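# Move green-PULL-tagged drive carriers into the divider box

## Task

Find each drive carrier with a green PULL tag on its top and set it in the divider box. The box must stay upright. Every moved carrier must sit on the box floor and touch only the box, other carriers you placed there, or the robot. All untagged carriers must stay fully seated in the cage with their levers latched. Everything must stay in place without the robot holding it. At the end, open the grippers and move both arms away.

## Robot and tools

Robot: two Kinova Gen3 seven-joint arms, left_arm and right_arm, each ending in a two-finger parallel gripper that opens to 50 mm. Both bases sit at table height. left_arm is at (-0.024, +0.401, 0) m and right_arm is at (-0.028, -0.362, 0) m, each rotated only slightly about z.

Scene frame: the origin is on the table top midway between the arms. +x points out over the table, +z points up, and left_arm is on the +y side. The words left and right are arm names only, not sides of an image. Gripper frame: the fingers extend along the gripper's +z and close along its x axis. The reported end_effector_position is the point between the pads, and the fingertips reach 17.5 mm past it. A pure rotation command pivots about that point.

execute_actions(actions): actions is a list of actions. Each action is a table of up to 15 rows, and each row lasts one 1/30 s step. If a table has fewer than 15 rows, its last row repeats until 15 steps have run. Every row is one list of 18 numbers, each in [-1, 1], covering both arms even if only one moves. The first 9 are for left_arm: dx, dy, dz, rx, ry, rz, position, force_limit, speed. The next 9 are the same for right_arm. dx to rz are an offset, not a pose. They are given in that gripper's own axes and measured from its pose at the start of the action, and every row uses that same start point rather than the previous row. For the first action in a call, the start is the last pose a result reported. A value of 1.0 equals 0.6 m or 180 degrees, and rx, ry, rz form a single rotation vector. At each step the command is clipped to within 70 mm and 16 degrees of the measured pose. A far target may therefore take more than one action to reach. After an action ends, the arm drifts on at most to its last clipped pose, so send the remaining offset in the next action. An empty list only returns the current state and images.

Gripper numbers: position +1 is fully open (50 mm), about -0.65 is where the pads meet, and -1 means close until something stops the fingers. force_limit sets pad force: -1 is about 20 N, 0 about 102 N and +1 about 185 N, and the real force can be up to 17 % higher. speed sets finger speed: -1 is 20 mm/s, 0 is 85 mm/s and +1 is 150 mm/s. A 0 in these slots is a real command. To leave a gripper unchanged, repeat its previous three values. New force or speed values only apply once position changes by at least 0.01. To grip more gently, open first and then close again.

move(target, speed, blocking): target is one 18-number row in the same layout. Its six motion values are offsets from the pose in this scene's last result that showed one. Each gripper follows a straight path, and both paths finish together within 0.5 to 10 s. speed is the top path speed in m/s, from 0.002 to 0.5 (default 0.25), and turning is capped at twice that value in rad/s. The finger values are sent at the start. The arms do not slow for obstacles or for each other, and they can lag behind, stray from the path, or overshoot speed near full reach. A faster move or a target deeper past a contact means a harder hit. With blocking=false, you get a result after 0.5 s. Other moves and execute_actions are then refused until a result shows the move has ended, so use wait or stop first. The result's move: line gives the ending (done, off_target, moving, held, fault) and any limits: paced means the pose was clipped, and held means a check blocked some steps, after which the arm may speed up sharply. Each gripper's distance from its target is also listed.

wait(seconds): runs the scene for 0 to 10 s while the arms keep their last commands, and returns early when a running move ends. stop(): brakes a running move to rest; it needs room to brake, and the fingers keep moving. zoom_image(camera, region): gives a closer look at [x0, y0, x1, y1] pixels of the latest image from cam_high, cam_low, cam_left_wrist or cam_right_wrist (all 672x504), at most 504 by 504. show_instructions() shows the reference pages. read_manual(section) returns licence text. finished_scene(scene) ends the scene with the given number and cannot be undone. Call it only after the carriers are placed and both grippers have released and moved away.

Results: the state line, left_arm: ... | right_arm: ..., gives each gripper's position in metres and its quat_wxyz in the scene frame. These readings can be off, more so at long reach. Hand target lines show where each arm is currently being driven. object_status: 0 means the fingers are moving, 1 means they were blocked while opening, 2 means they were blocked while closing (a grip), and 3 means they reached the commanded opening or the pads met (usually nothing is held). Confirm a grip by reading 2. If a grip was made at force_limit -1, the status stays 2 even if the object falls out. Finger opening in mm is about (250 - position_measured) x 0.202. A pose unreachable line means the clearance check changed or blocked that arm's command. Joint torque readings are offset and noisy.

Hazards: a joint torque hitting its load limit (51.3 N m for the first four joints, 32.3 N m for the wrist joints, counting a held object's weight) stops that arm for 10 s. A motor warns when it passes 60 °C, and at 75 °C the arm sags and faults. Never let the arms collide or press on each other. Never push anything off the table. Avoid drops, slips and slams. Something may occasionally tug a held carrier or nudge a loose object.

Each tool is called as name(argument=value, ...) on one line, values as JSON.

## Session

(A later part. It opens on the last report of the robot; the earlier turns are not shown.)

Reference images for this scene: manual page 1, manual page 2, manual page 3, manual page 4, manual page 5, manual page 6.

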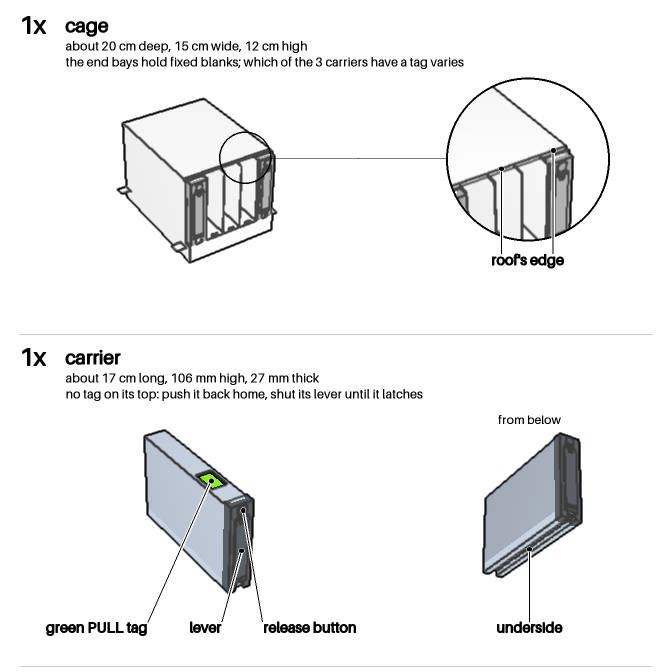

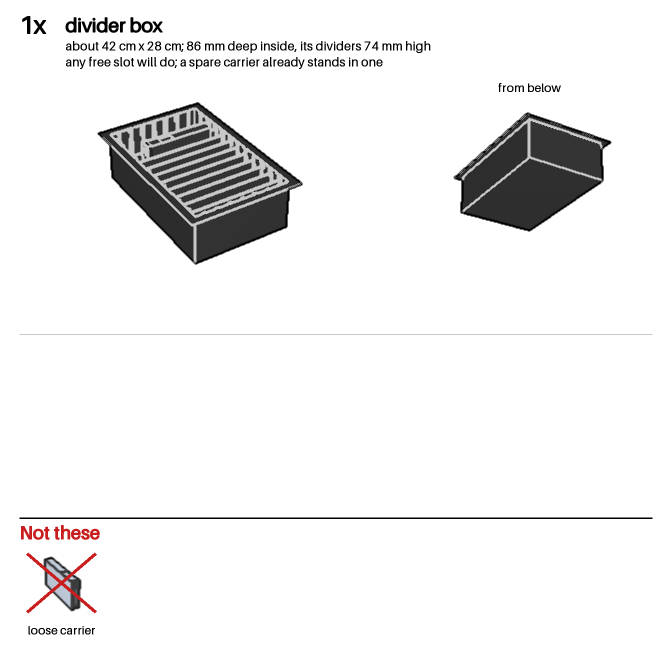

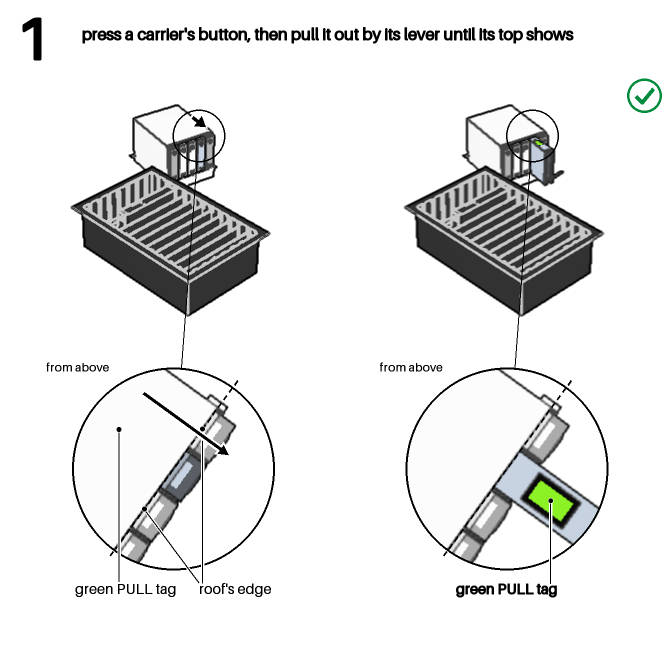

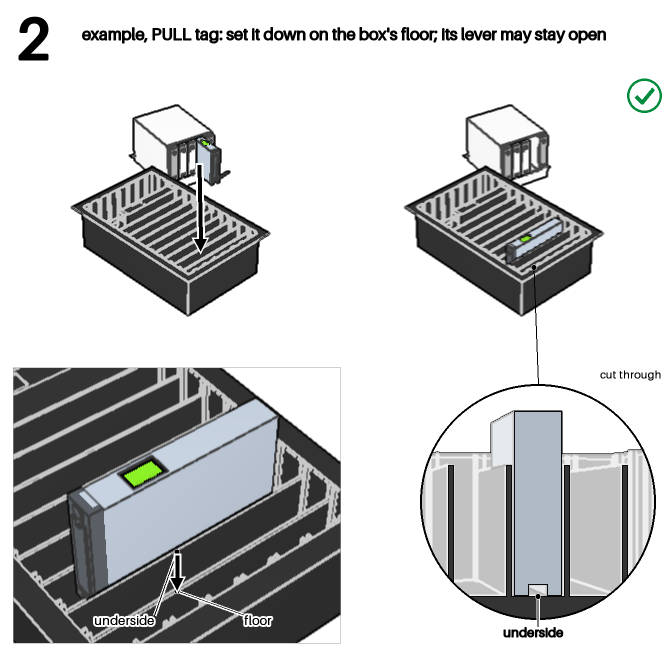

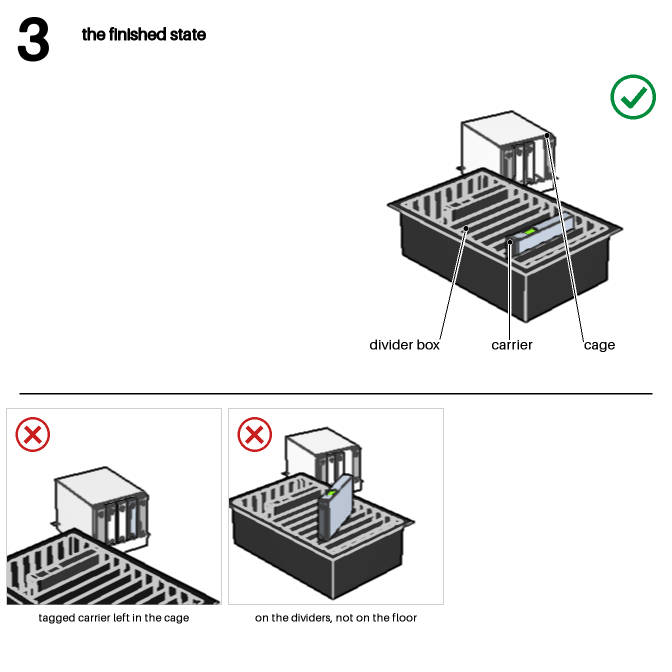

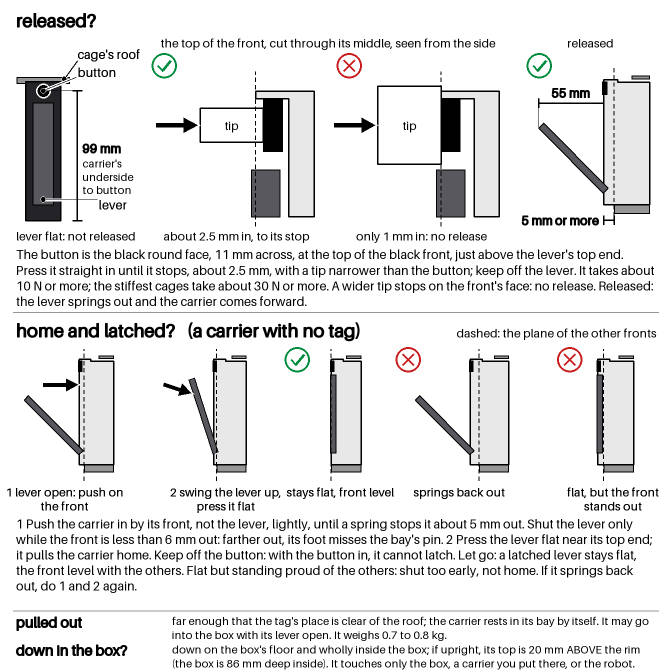

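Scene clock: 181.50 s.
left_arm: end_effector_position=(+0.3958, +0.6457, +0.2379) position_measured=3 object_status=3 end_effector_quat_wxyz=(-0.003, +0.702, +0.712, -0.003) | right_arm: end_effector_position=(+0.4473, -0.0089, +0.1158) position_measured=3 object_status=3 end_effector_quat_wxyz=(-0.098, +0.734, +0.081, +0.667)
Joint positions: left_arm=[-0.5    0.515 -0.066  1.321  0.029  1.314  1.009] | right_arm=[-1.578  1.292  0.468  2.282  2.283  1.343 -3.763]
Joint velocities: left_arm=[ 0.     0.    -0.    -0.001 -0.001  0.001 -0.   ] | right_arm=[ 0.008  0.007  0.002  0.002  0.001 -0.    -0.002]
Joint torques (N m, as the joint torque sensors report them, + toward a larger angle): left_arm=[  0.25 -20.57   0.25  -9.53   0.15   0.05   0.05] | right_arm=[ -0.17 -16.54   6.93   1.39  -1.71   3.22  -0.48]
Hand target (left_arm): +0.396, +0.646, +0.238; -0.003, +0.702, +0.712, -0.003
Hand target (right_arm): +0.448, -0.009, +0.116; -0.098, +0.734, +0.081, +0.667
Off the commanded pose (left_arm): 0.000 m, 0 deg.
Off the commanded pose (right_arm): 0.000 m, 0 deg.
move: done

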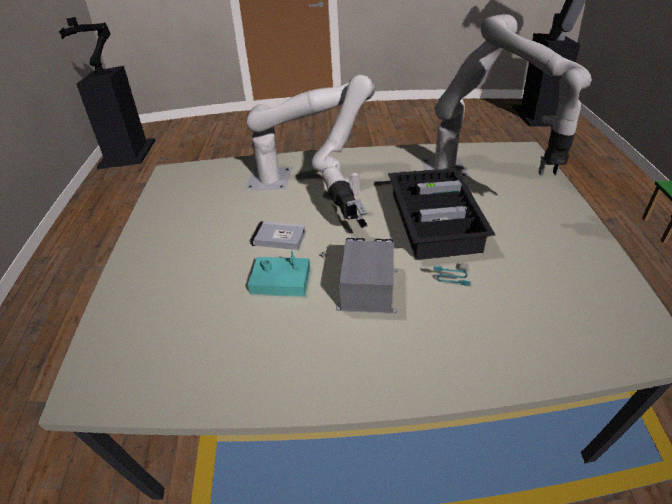

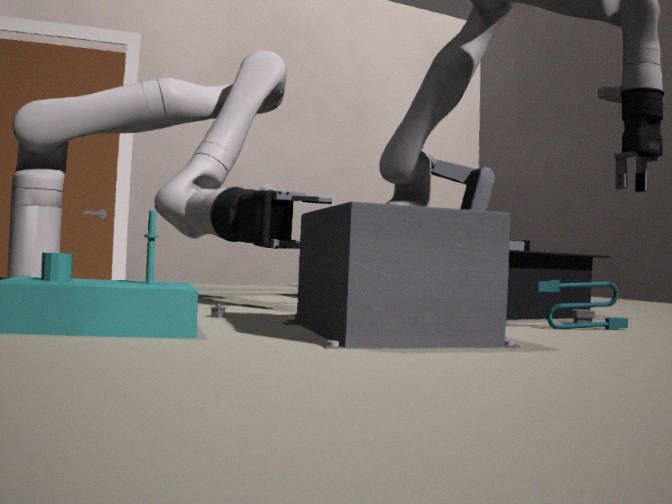

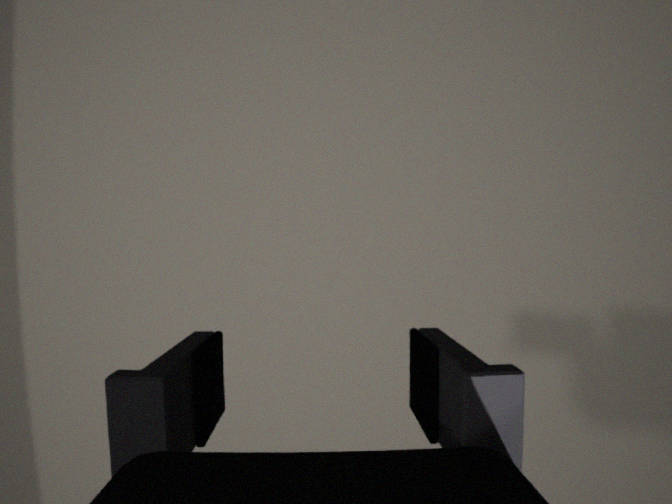

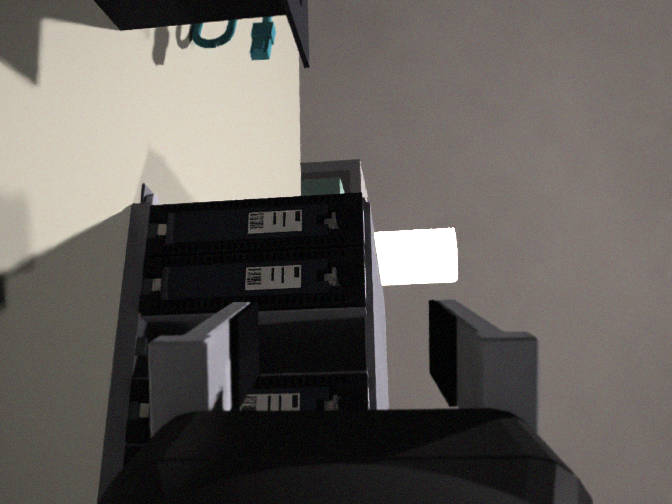

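move(target=[0,0,0,0,0,0,1,0,0, -0.0452,0.0536,0.1181,0,0,0,1,0,0], speed=0.1)

move(target=[0,0,0,0,0,0,1,0,0, 0.003,0.0125,0.0295,0,0,0,1,0,0], speed=0.02)

move(target=[0,0,0,0,0,0,1,0,0, -0.011,-0.047,-0.11,-0.13,0,0,1,0,0], speed=0.08)

Scene clock: 187.03 s.
left_arm: end_effector_position=(+0.3958, +0.6457, +0.2379) position_measured=3 object_status=3 end_effector_quat_wxyz=(-0.003, +0.702, +0.712, -0.003) | right_arm: end_effector_position=(+0.5208, -0.0211, +0.0815) position_measured=3 object_status=3 end_effector_quat_wxyz=(-0.099, +0.734, +0.081, +0.667)
Joint positions: left_arm=[-0.5    0.515 -0.066  1.321  0.029  1.314  1.009] | right_arm=[-1.41   1.388  0.531  2.124  2.428  1.33  -3.784]
Joint velocities: left_arm=[-0.     0.001  0.     0.001  0.    -0.001 -0.   ] | right_arm=[ 0.006  0.004  0.001 -0.001  0.    -0.003 -0.002]
Joint torques (N m, as the joint torque sensors report them, + toward a larger angle): left_arm=[  0.15 -20.64   0.33  -9.26   0.23  -0.01   0.01] | right_arm=[ -0.36 -17.72   7.79   0.45  -1.81   3.12  -0.05]
Hand target (left_arm): +0.396, +0.646, +0.238; -0.003, +0.702, +0.712, -0.003
Hand target (right_arm): +0.521, -0.022, +0.081; -0.098, +0.734, +0.081, +0.667
Off the commanded pose (left_arm): 0.000 m, 0 deg.
Off the commanded pose (right_arm): 0.001 m, 0 deg.
move: done

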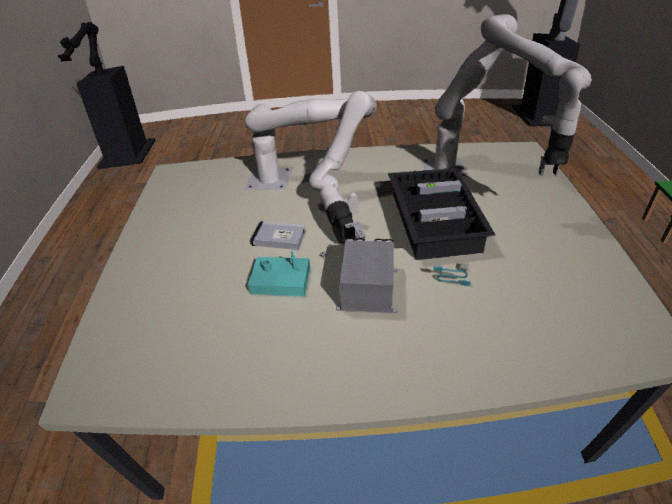

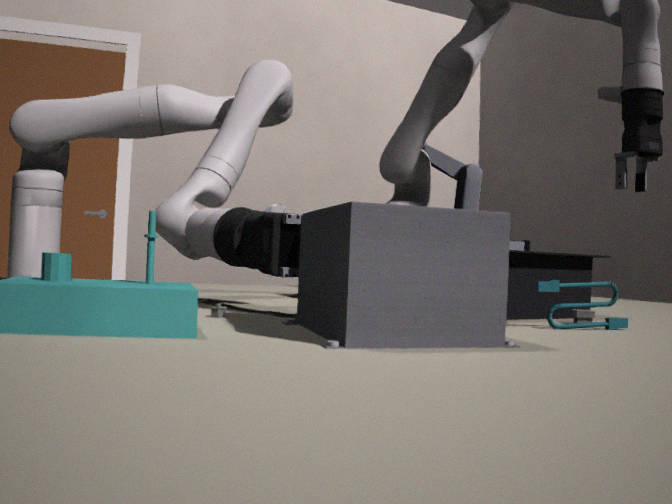

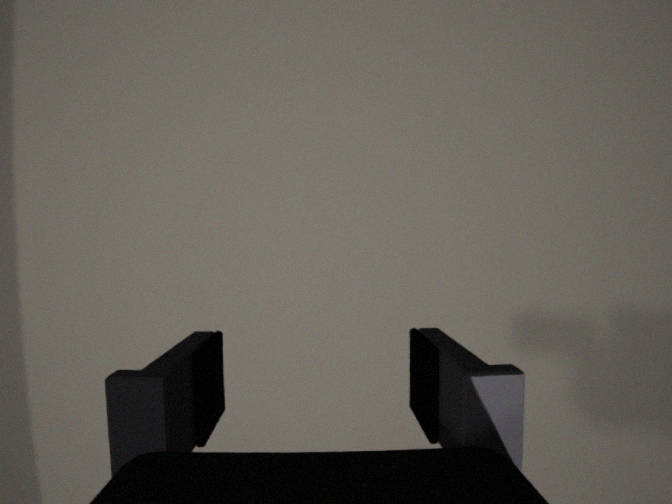

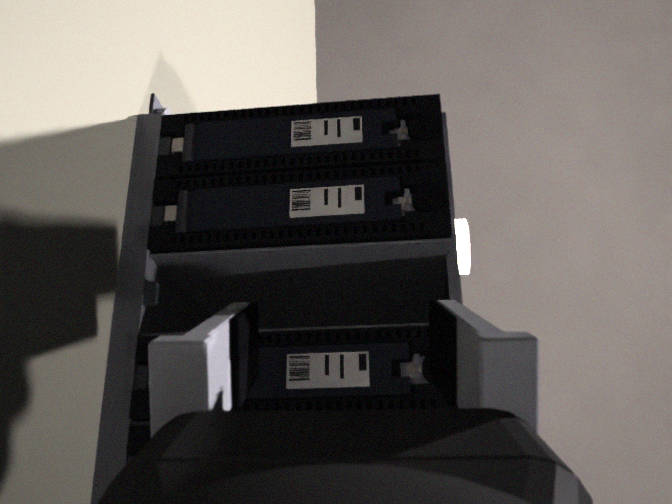

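Scene clock: 188.23 s.
left_arm: end_effector_position=(+0.3958, +0.6457, +0.2379) position_measured=3 object_status=3 end_effector_quat_wxyz=(-0.003, +0.702, +0.712, -0.003) | right_arm: end_effector_position=(+0.5327, -0.0176, +0.0792) position_measured=3 object_status=3 end_effector_quat_wxyz=(-0.103, +0.735, +0.087, +0.664)
Joint positions: left_arm=[-0.5    0.515 -0.066  1.321  0.029  1.314  1.009] | right_arm=[-1.381  1.386  0.543  2.097  2.47   1.321 -3.777]
Joint velocities: left_arm=[-0.001 -0.     0.    -0.    -0.     0.001  0.   ] | right_arm=[ 0.007 -0.002 -0.004  0.001  0.001  0.003  0.005]
Joint torques (N m, as the joint torque sensors report them, + toward a larger angle): left_arm=[  0.13 -20.46   0.4   -9.29   0.17  -0.01   0.09] | right_arm=[  9.62 -18.79  12.41  -4.82  -2.69   0.45  -0.29]
Hand target (left_arm): +0.396, +0.646, +0.238; -0.003, +0.702, +0.712, -0.003
Hand target (right_arm): +0.540, -0.024, +0.081; -0.099, +0.734, +0.081, +0.667
Off the commanded pose (left_arm): 0.000 m, 0 deg.
Off the commanded pose (right_arm): 0.010 m, 1 deg.
move: off_target (right_arm)

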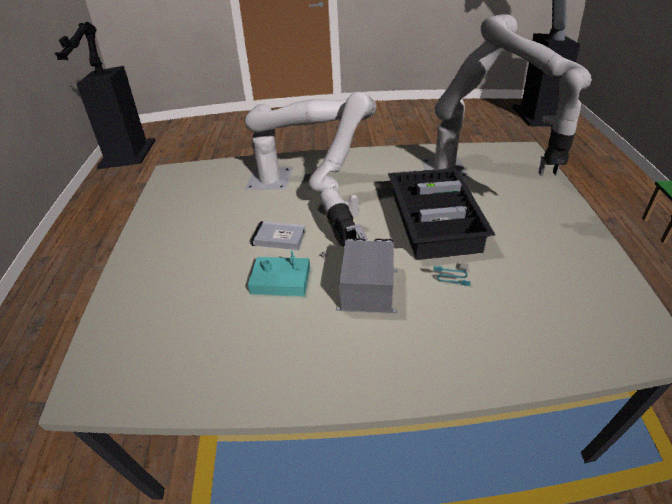

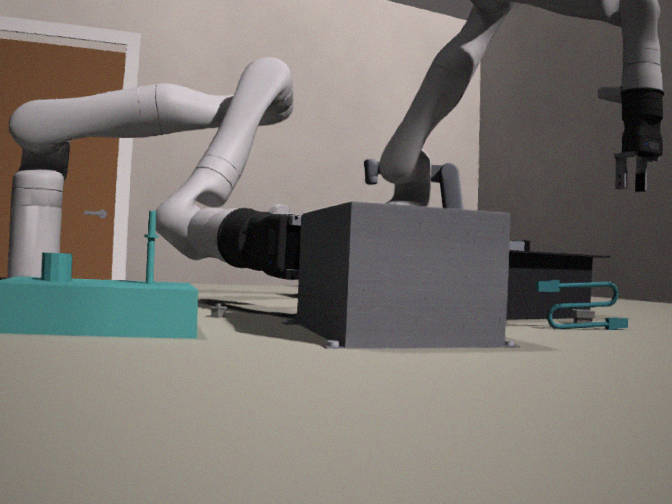

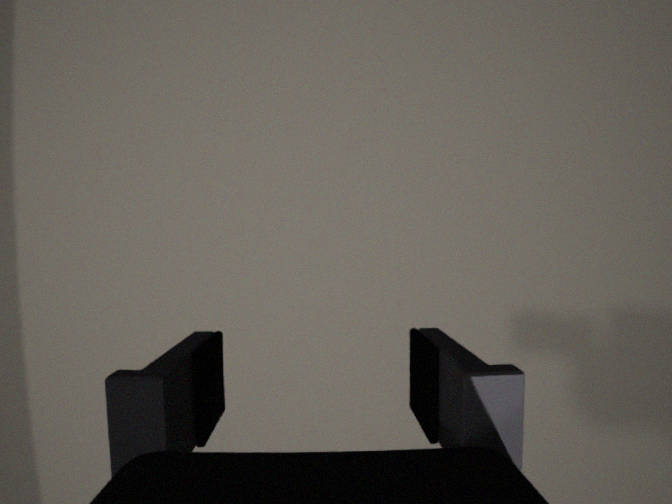

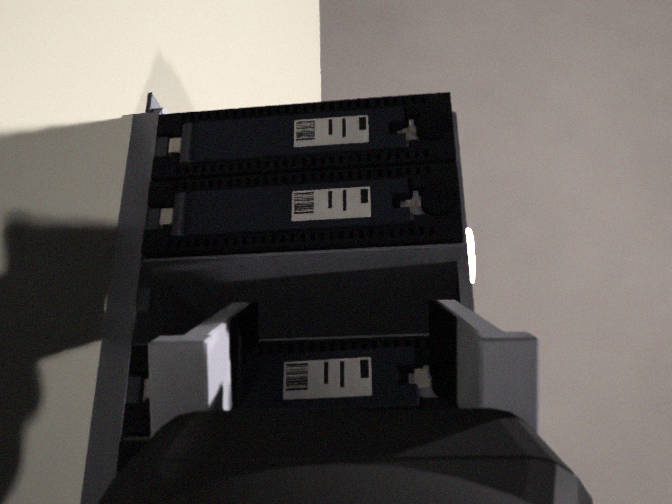

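Scene clock: 191.07 s.
left_arm: end_effector_position=(+0.3958, +0.6457, +0.2379) position_measured=3 object_status=3 end_effector_quat_wxyz=(-0.003, +0.702, +0.712, -0.003) | right_arm: end_effector_position=(+0.4616, -0.0077, +0.0803) position_measured=3 object_status=3 end_effector_quat_wxyz=(+0.048, +0.741, -0.049, +0.668)
Joint positions: left_arm=[-0.5    0.515 -0.066  1.321  0.029  1.314  1.009] | right_arm=[-1.654  1.291  0.403  1.895  1.62   1.082 -3.175]
Joint velocities: left_arm=[-0.002  0.     0.    -0.    -0.002  0.     0.001] | right_arm=[-0.    -0.001  0.    -0.002 -0.001  0.001  0.002]
Joint torques (N m, as the joint torque sensors report them, + toward a larger angle): left_arm=[  0.22 -20.57   0.26  -9.33   0.26  -0.01   0.16] | right_arm=[ -0.13 -18.65   7.54  -0.22   0.22   3.62  -0.33]
Hand target (left_arm): +0.396, +0.646, +0.238; -0.003, +0.702, +0.712, -0.003
Hand target (right_arm): +0.462, -0.008, +0.080; +0.048, +0.741, -0.049, +0.668
Off the commanded pose (left_arm): 0.000 m, 0 deg.
Off the commanded pose (right_arm): 0.000 m, 0 deg.
move: done

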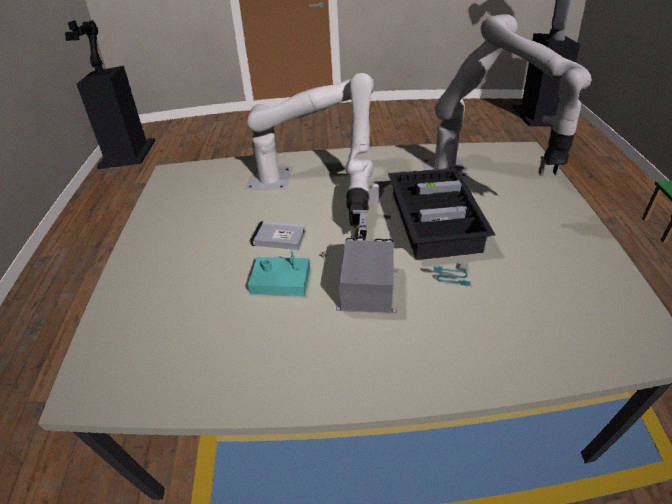

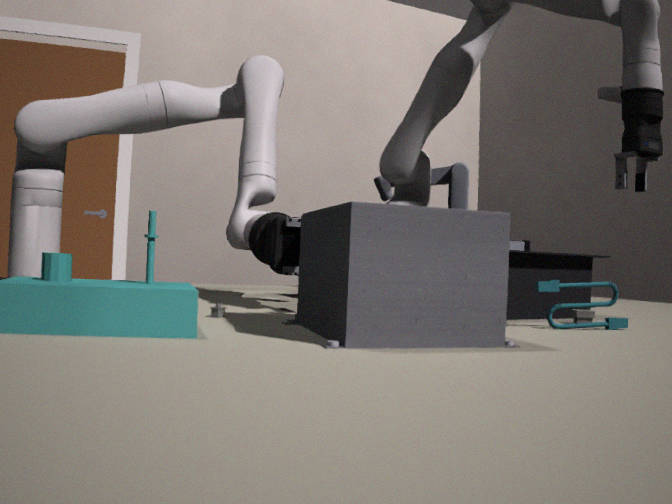

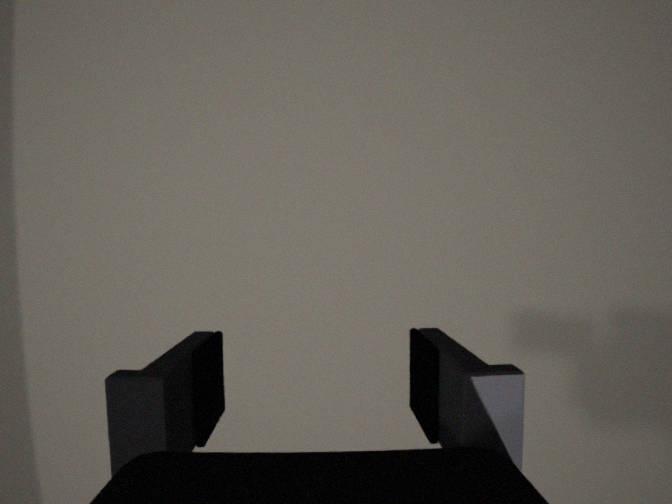

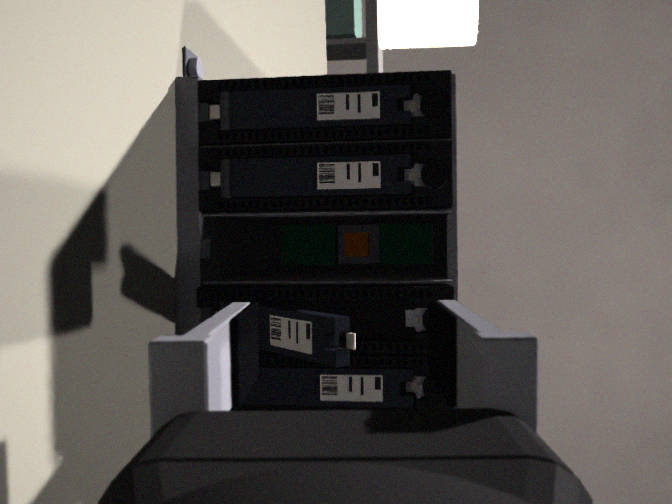

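move(target=[0,0,0,0,0,0,1,0,0, 0.043,0.007,0.001,0,-0.217,0,1,0,0], speed=0.15)

move(target=[0,0,0,0,0,0,1,0,0, 0,0,0.0833,0,0,0,1,0.3,0], speed=0.05)

move(target=[0,0,0,0,0,0,1,0,0, 0,0,0,0,0,0,-1,0.3,0])

move(target=[0,0,0,0,0,0,1,0,0, -0.071,0,-0.0705,0,0,0,-1,0.3,0], speed=0.04)

Scene clock: 197.27 s.
left_arm: end_effector_position=(+0.3958, +0.6457, +0.2379) position_measured=3 object_status=3 end_effector_quat_wxyz=(-0.003, +0.702, +0.712, -0.003) | right_arm: end_effector_position=(+0.4628, -0.0113, +0.1057) position_measured=3 object_status=3 end_effector_quat_wxyz=(+0.027, +0.922, -0.060, +0.382)
Joint positions: left_arm=[-0.5    0.515 -0.066  1.321  0.029  1.314  1.009] | right_arm=[-1.32   0.72   0.263  1.887  1.268  0.559 -2.261]
Joint velocities: left_arm=[ 0.001  0.001 -0.001  0.     0.001  0.     0.   ] | right_arm=[ 0.011 -0.004  0.005 -0.003 -0.011  0.     0.011]
Joint torques (N m, as the joint torque sensors report them, + toward a larger angle): left_arm=[  0.31 -20.41   0.49  -9.49   0.24   0.02  -0.01] | right_arm=[ -0.42 -18.45   3.3   -6.19   0.89   1.92  -0.36]
Hand target (left_arm): +0.396, +0.646, +0.238; -0.003, +0.702, +0.712, -0.003
Hand target (right_arm): +0.463, -0.012, +0.106; +0.027, +0.922, -0.060, +0.382
Off the commanded pose (left_arm): 0.000 m, 0 deg.
Off the commanded pose (right_arm): 0.002 m, 0 deg.
move: done

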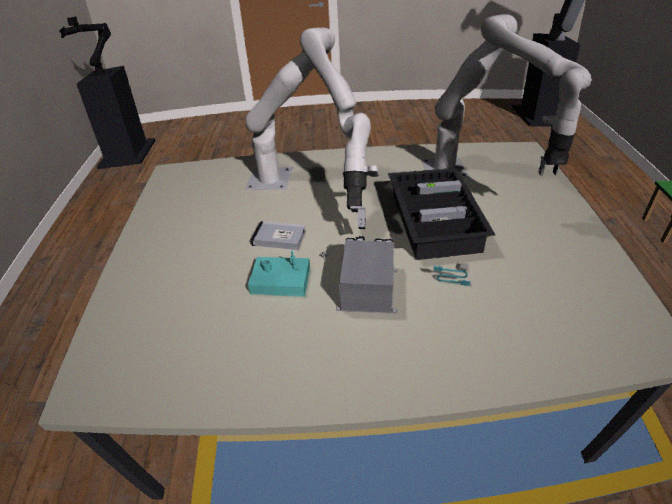

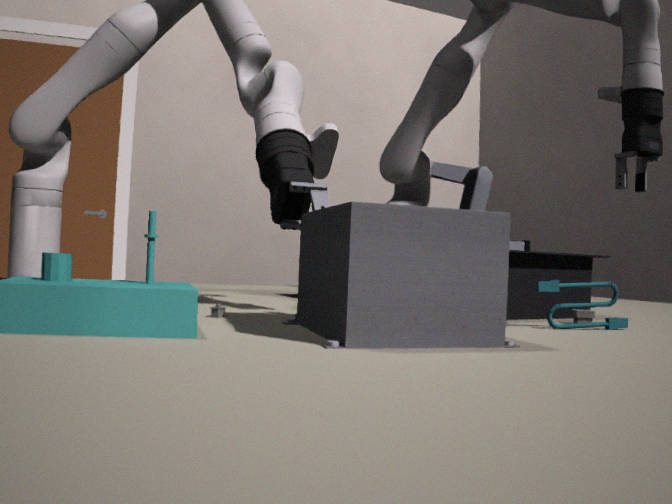

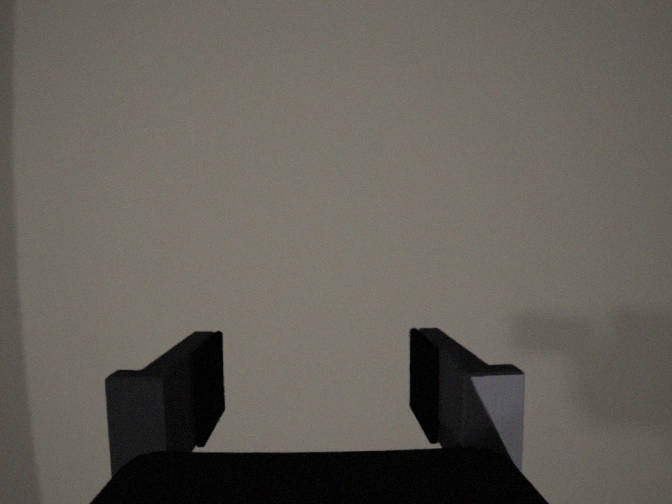

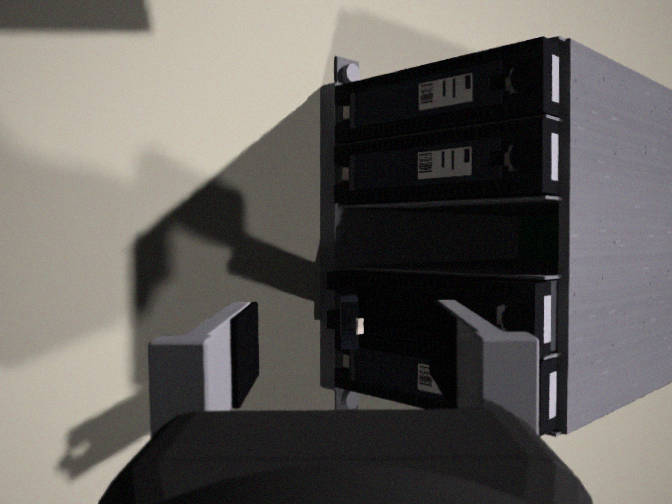

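Scene clock: 198.53 s.
left_arm: end_effector_position=(+0.3958, +0.6457, +0.2379) position_measured=3 object_status=3 end_effector_quat_wxyz=(-0.003, +0.702, +0.712, -0.003) | right_arm: end_effector_position=(+0.4977, -0.0159, +0.0706) position_measured=3 object_status=3 end_effector_quat_wxyz=(+0.026, +0.922, -0.060, +0.382)
Joint positions: left_arm=[-0.5    0.515 -0.066  1.321  0.029  1.314  1.009] | right_arm=[-1.269  0.824  0.3    1.836  1.364  0.477 -2.341]
Joint velocities: left_arm=[-0.001 -0.     0.    -0.    -0.001  0.001 -0.   ] | right_arm=[ 0.001  0.004 -0.    -0.001  0.001 -0.001 -0.001]
Joint torques (N m, as the joint torque sensors report them, + toward a larger angle): left_arm=[  0.2  -20.73   0.41  -9.45   0.17  -0.02  -0.02] | right_arm=[ -0.19 -19.61   4.2   -5.95   0.86   2.02  -0.23]
Hand target (left_arm): +0.396, +0.646, +0.238; -0.003, +0.702, +0.712, -0.003
Hand target (right_arm): +0.498, -0.016, +0.070; +0.027, +0.922, -0.060, +0.382
Off the commanded pose (left_arm): 0.000 m, 0 deg.
Off the commanded pose (right_arm): 0.000 m, 0 deg.
move: done

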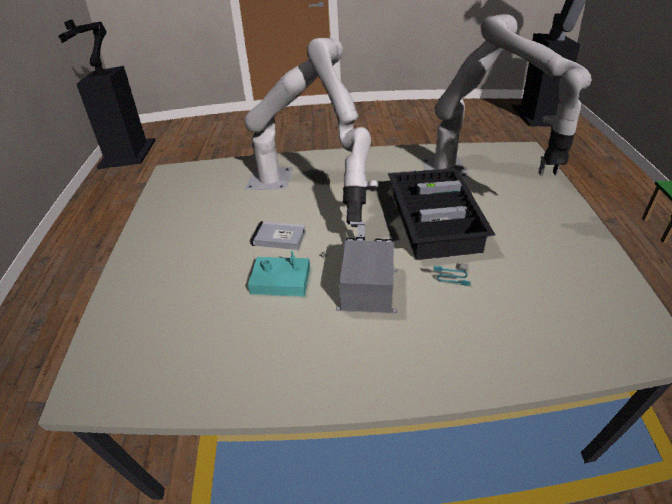

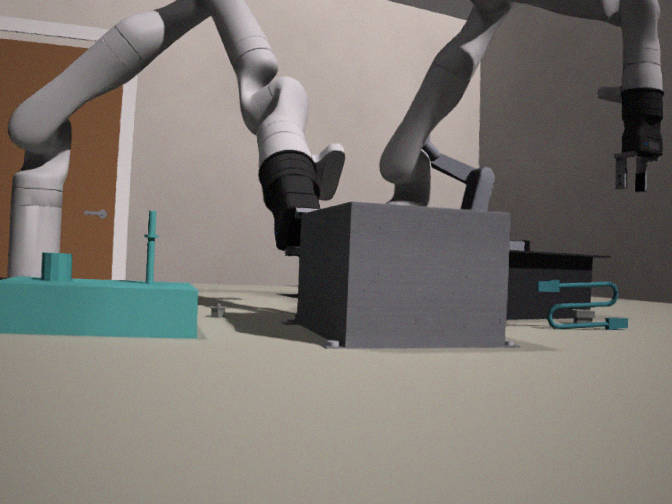

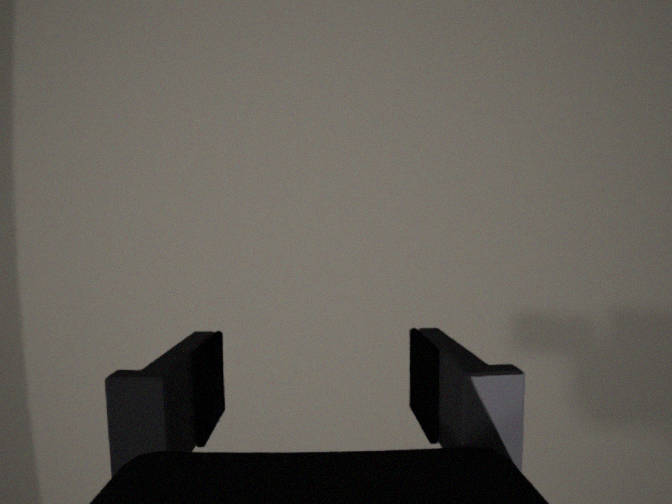

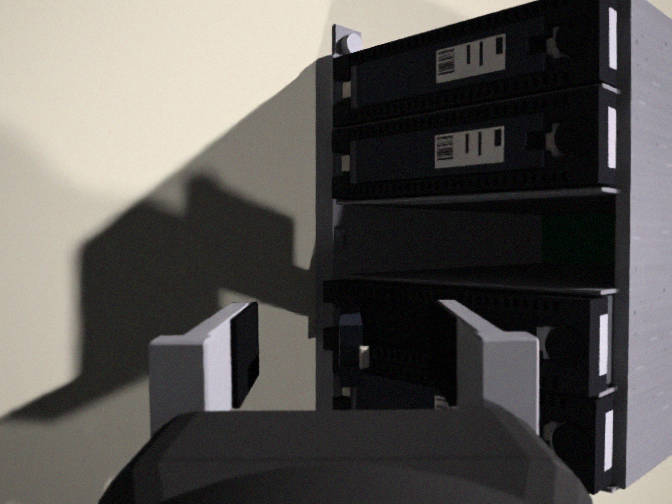

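Scene clock: 199.30 s.
left_arm: end_effector_position=(+0.3958, +0.6457, +0.2379) position_measured=3 object_status=3 end_effector_quat_wxyz=(-0.003, +0.702, +0.712, -0.003) | right_arm: end_effector_position=(+0.4983, -0.0162, +0.0713) position_measured=225 object_status=2 end_effector_quat_wxyz=(+0.026, +0.922, -0.061, +0.382)
Joint positions: left_arm=[-0.5    0.515 -0.066  1.321  0.029  1.314  1.009] | right_arm=[-1.268  0.824  0.3    1.836  1.364  0.477 -2.342]
Joint velocities: left_arm=[ 0.001 -0.001 -0.001 -0.    -0.002  0.     0.   ] | right_arm=[-0.    -0.    -0.    -0.001  0.001 -0.    -0.   ]
Joint torques (N m, as the joint torque sensors report them, + toward a larger angle): left_arm=[  0.37 -20.51   0.43  -9.58   0.23  -0.05   0.11] | right_arm=[ -0.48 -19.04   3.84  -5.7    1.06   1.82   0.02]
Hand target (left_arm): +0.396, +0.646, +0.238; -0.003, +0.702, +0.712, -0.003
Hand target (right_arm): +0.498, -0.016, +0.071; +0.026, +0.922, -0.060, +0.382
Off the commanded pose (left_arm): 0.000 m, 0 deg.
Off the commanded pose (right_arm): 0.001 m, 0 deg.
move: done

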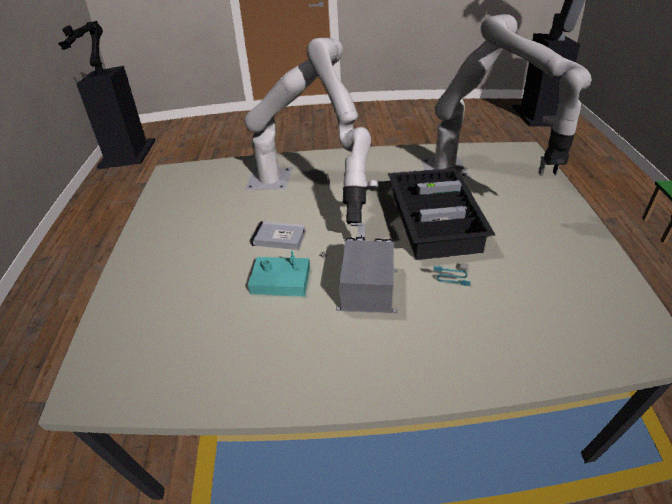

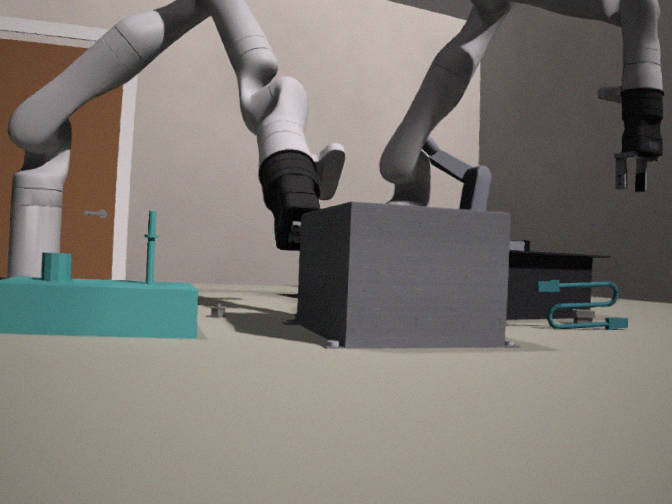

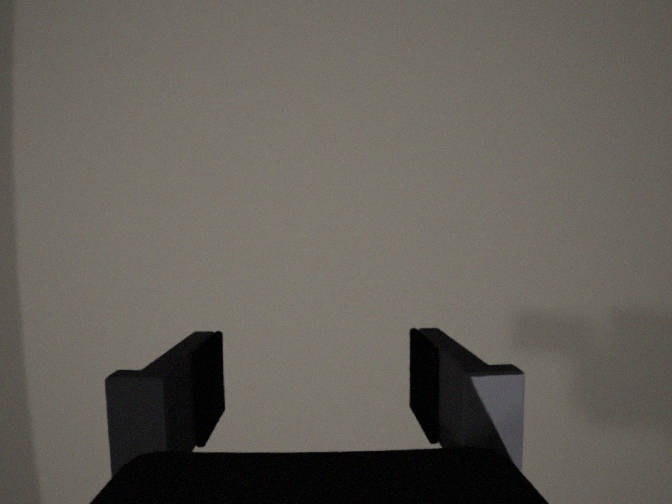

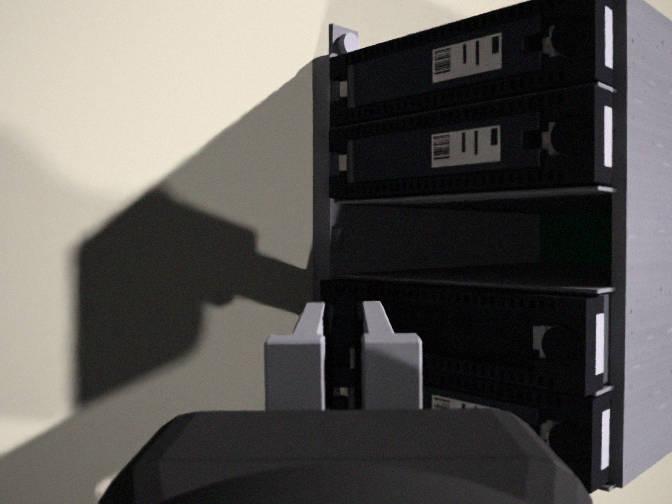

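Scene clock: 201.07 s.
left_arm: end_effector_position=(+0.3958, +0.6457, +0.2379) position_measured=3 object_status=3 end_effector_quat_wxyz=(-0.003, +0.702, +0.712, -0.003) | right_arm: end_effector_position=(+0.4393, -0.0079, +0.0705) position_measured=225 object_status=2 end_effector_quat_wxyz=(+0.026, +0.922, -0.061, +0.382)
Joint positions: left_arm=[-0.5    0.515 -0.066  1.321  0.029  1.314  1.009] | right_arm=[-1.387  0.791  0.287  1.935  1.365  0.535 -2.456]
Joint velocities: left_arm=[ 0.001 -0.    -0.    -0.     0.001  0.002 -0.   ] | right_arm=[-0.003 -0.     0.001  0.002 -0.    -0.001 -0.001]
Joint torques (N m, as the joint torque sensors report them, + toward a larger angle): left_arm=[  0.12 -20.71   0.29  -9.57   0.26  -0.03   0.08] | right_arm=[ -0.58 -19.     4.34  -4.48   0.81   2.62  -0.24]
Hand target (left_arm): +0.396, +0.646, +0.238; -0.003, +0.702, +0.712, -0.003
Hand target (right_arm): +0.439, -0.008, +0.071; +0.026, +0.922, -0.061, +0.382
Off the commanded pose (left_arm): 0.000 m, 0 deg.
Off the commanded pose (right_arm): 0.001 m, 0 deg.
move: done

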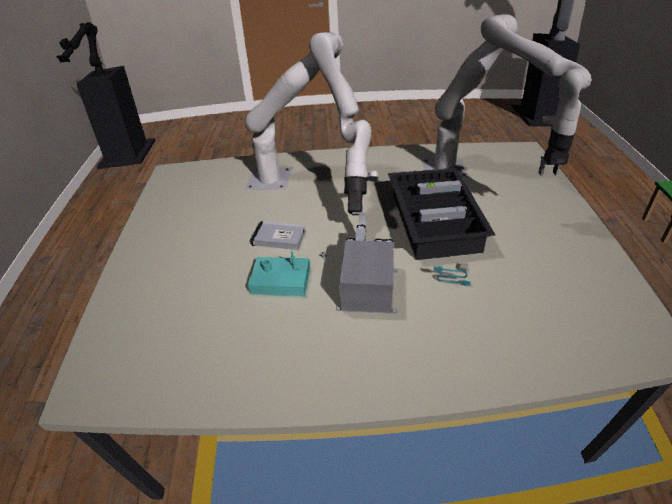

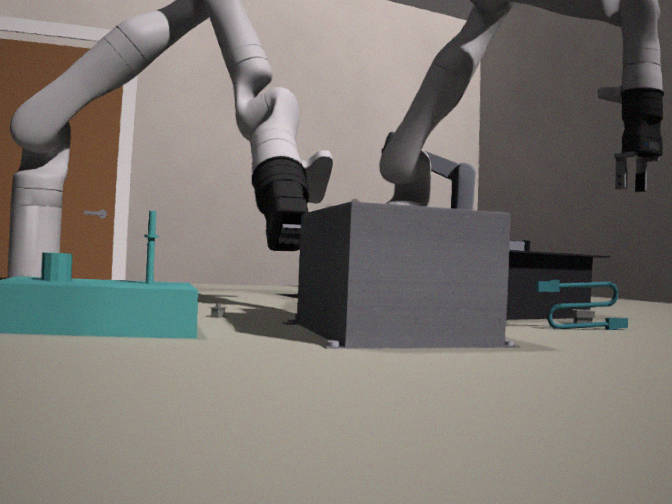

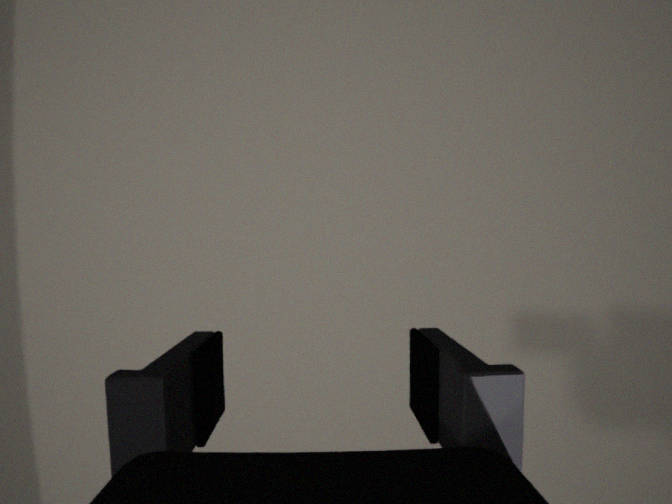

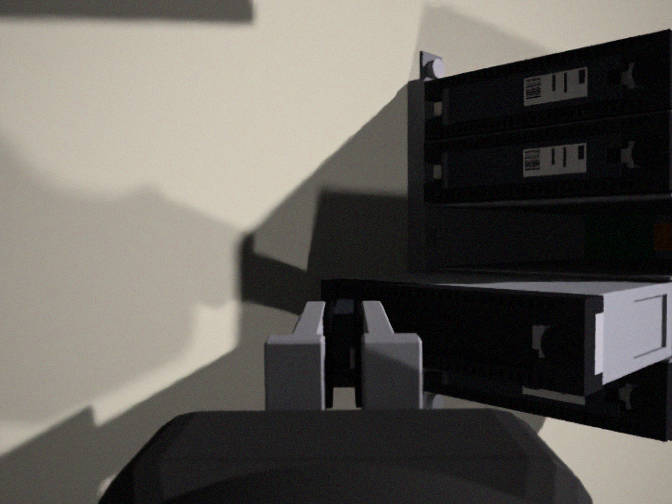

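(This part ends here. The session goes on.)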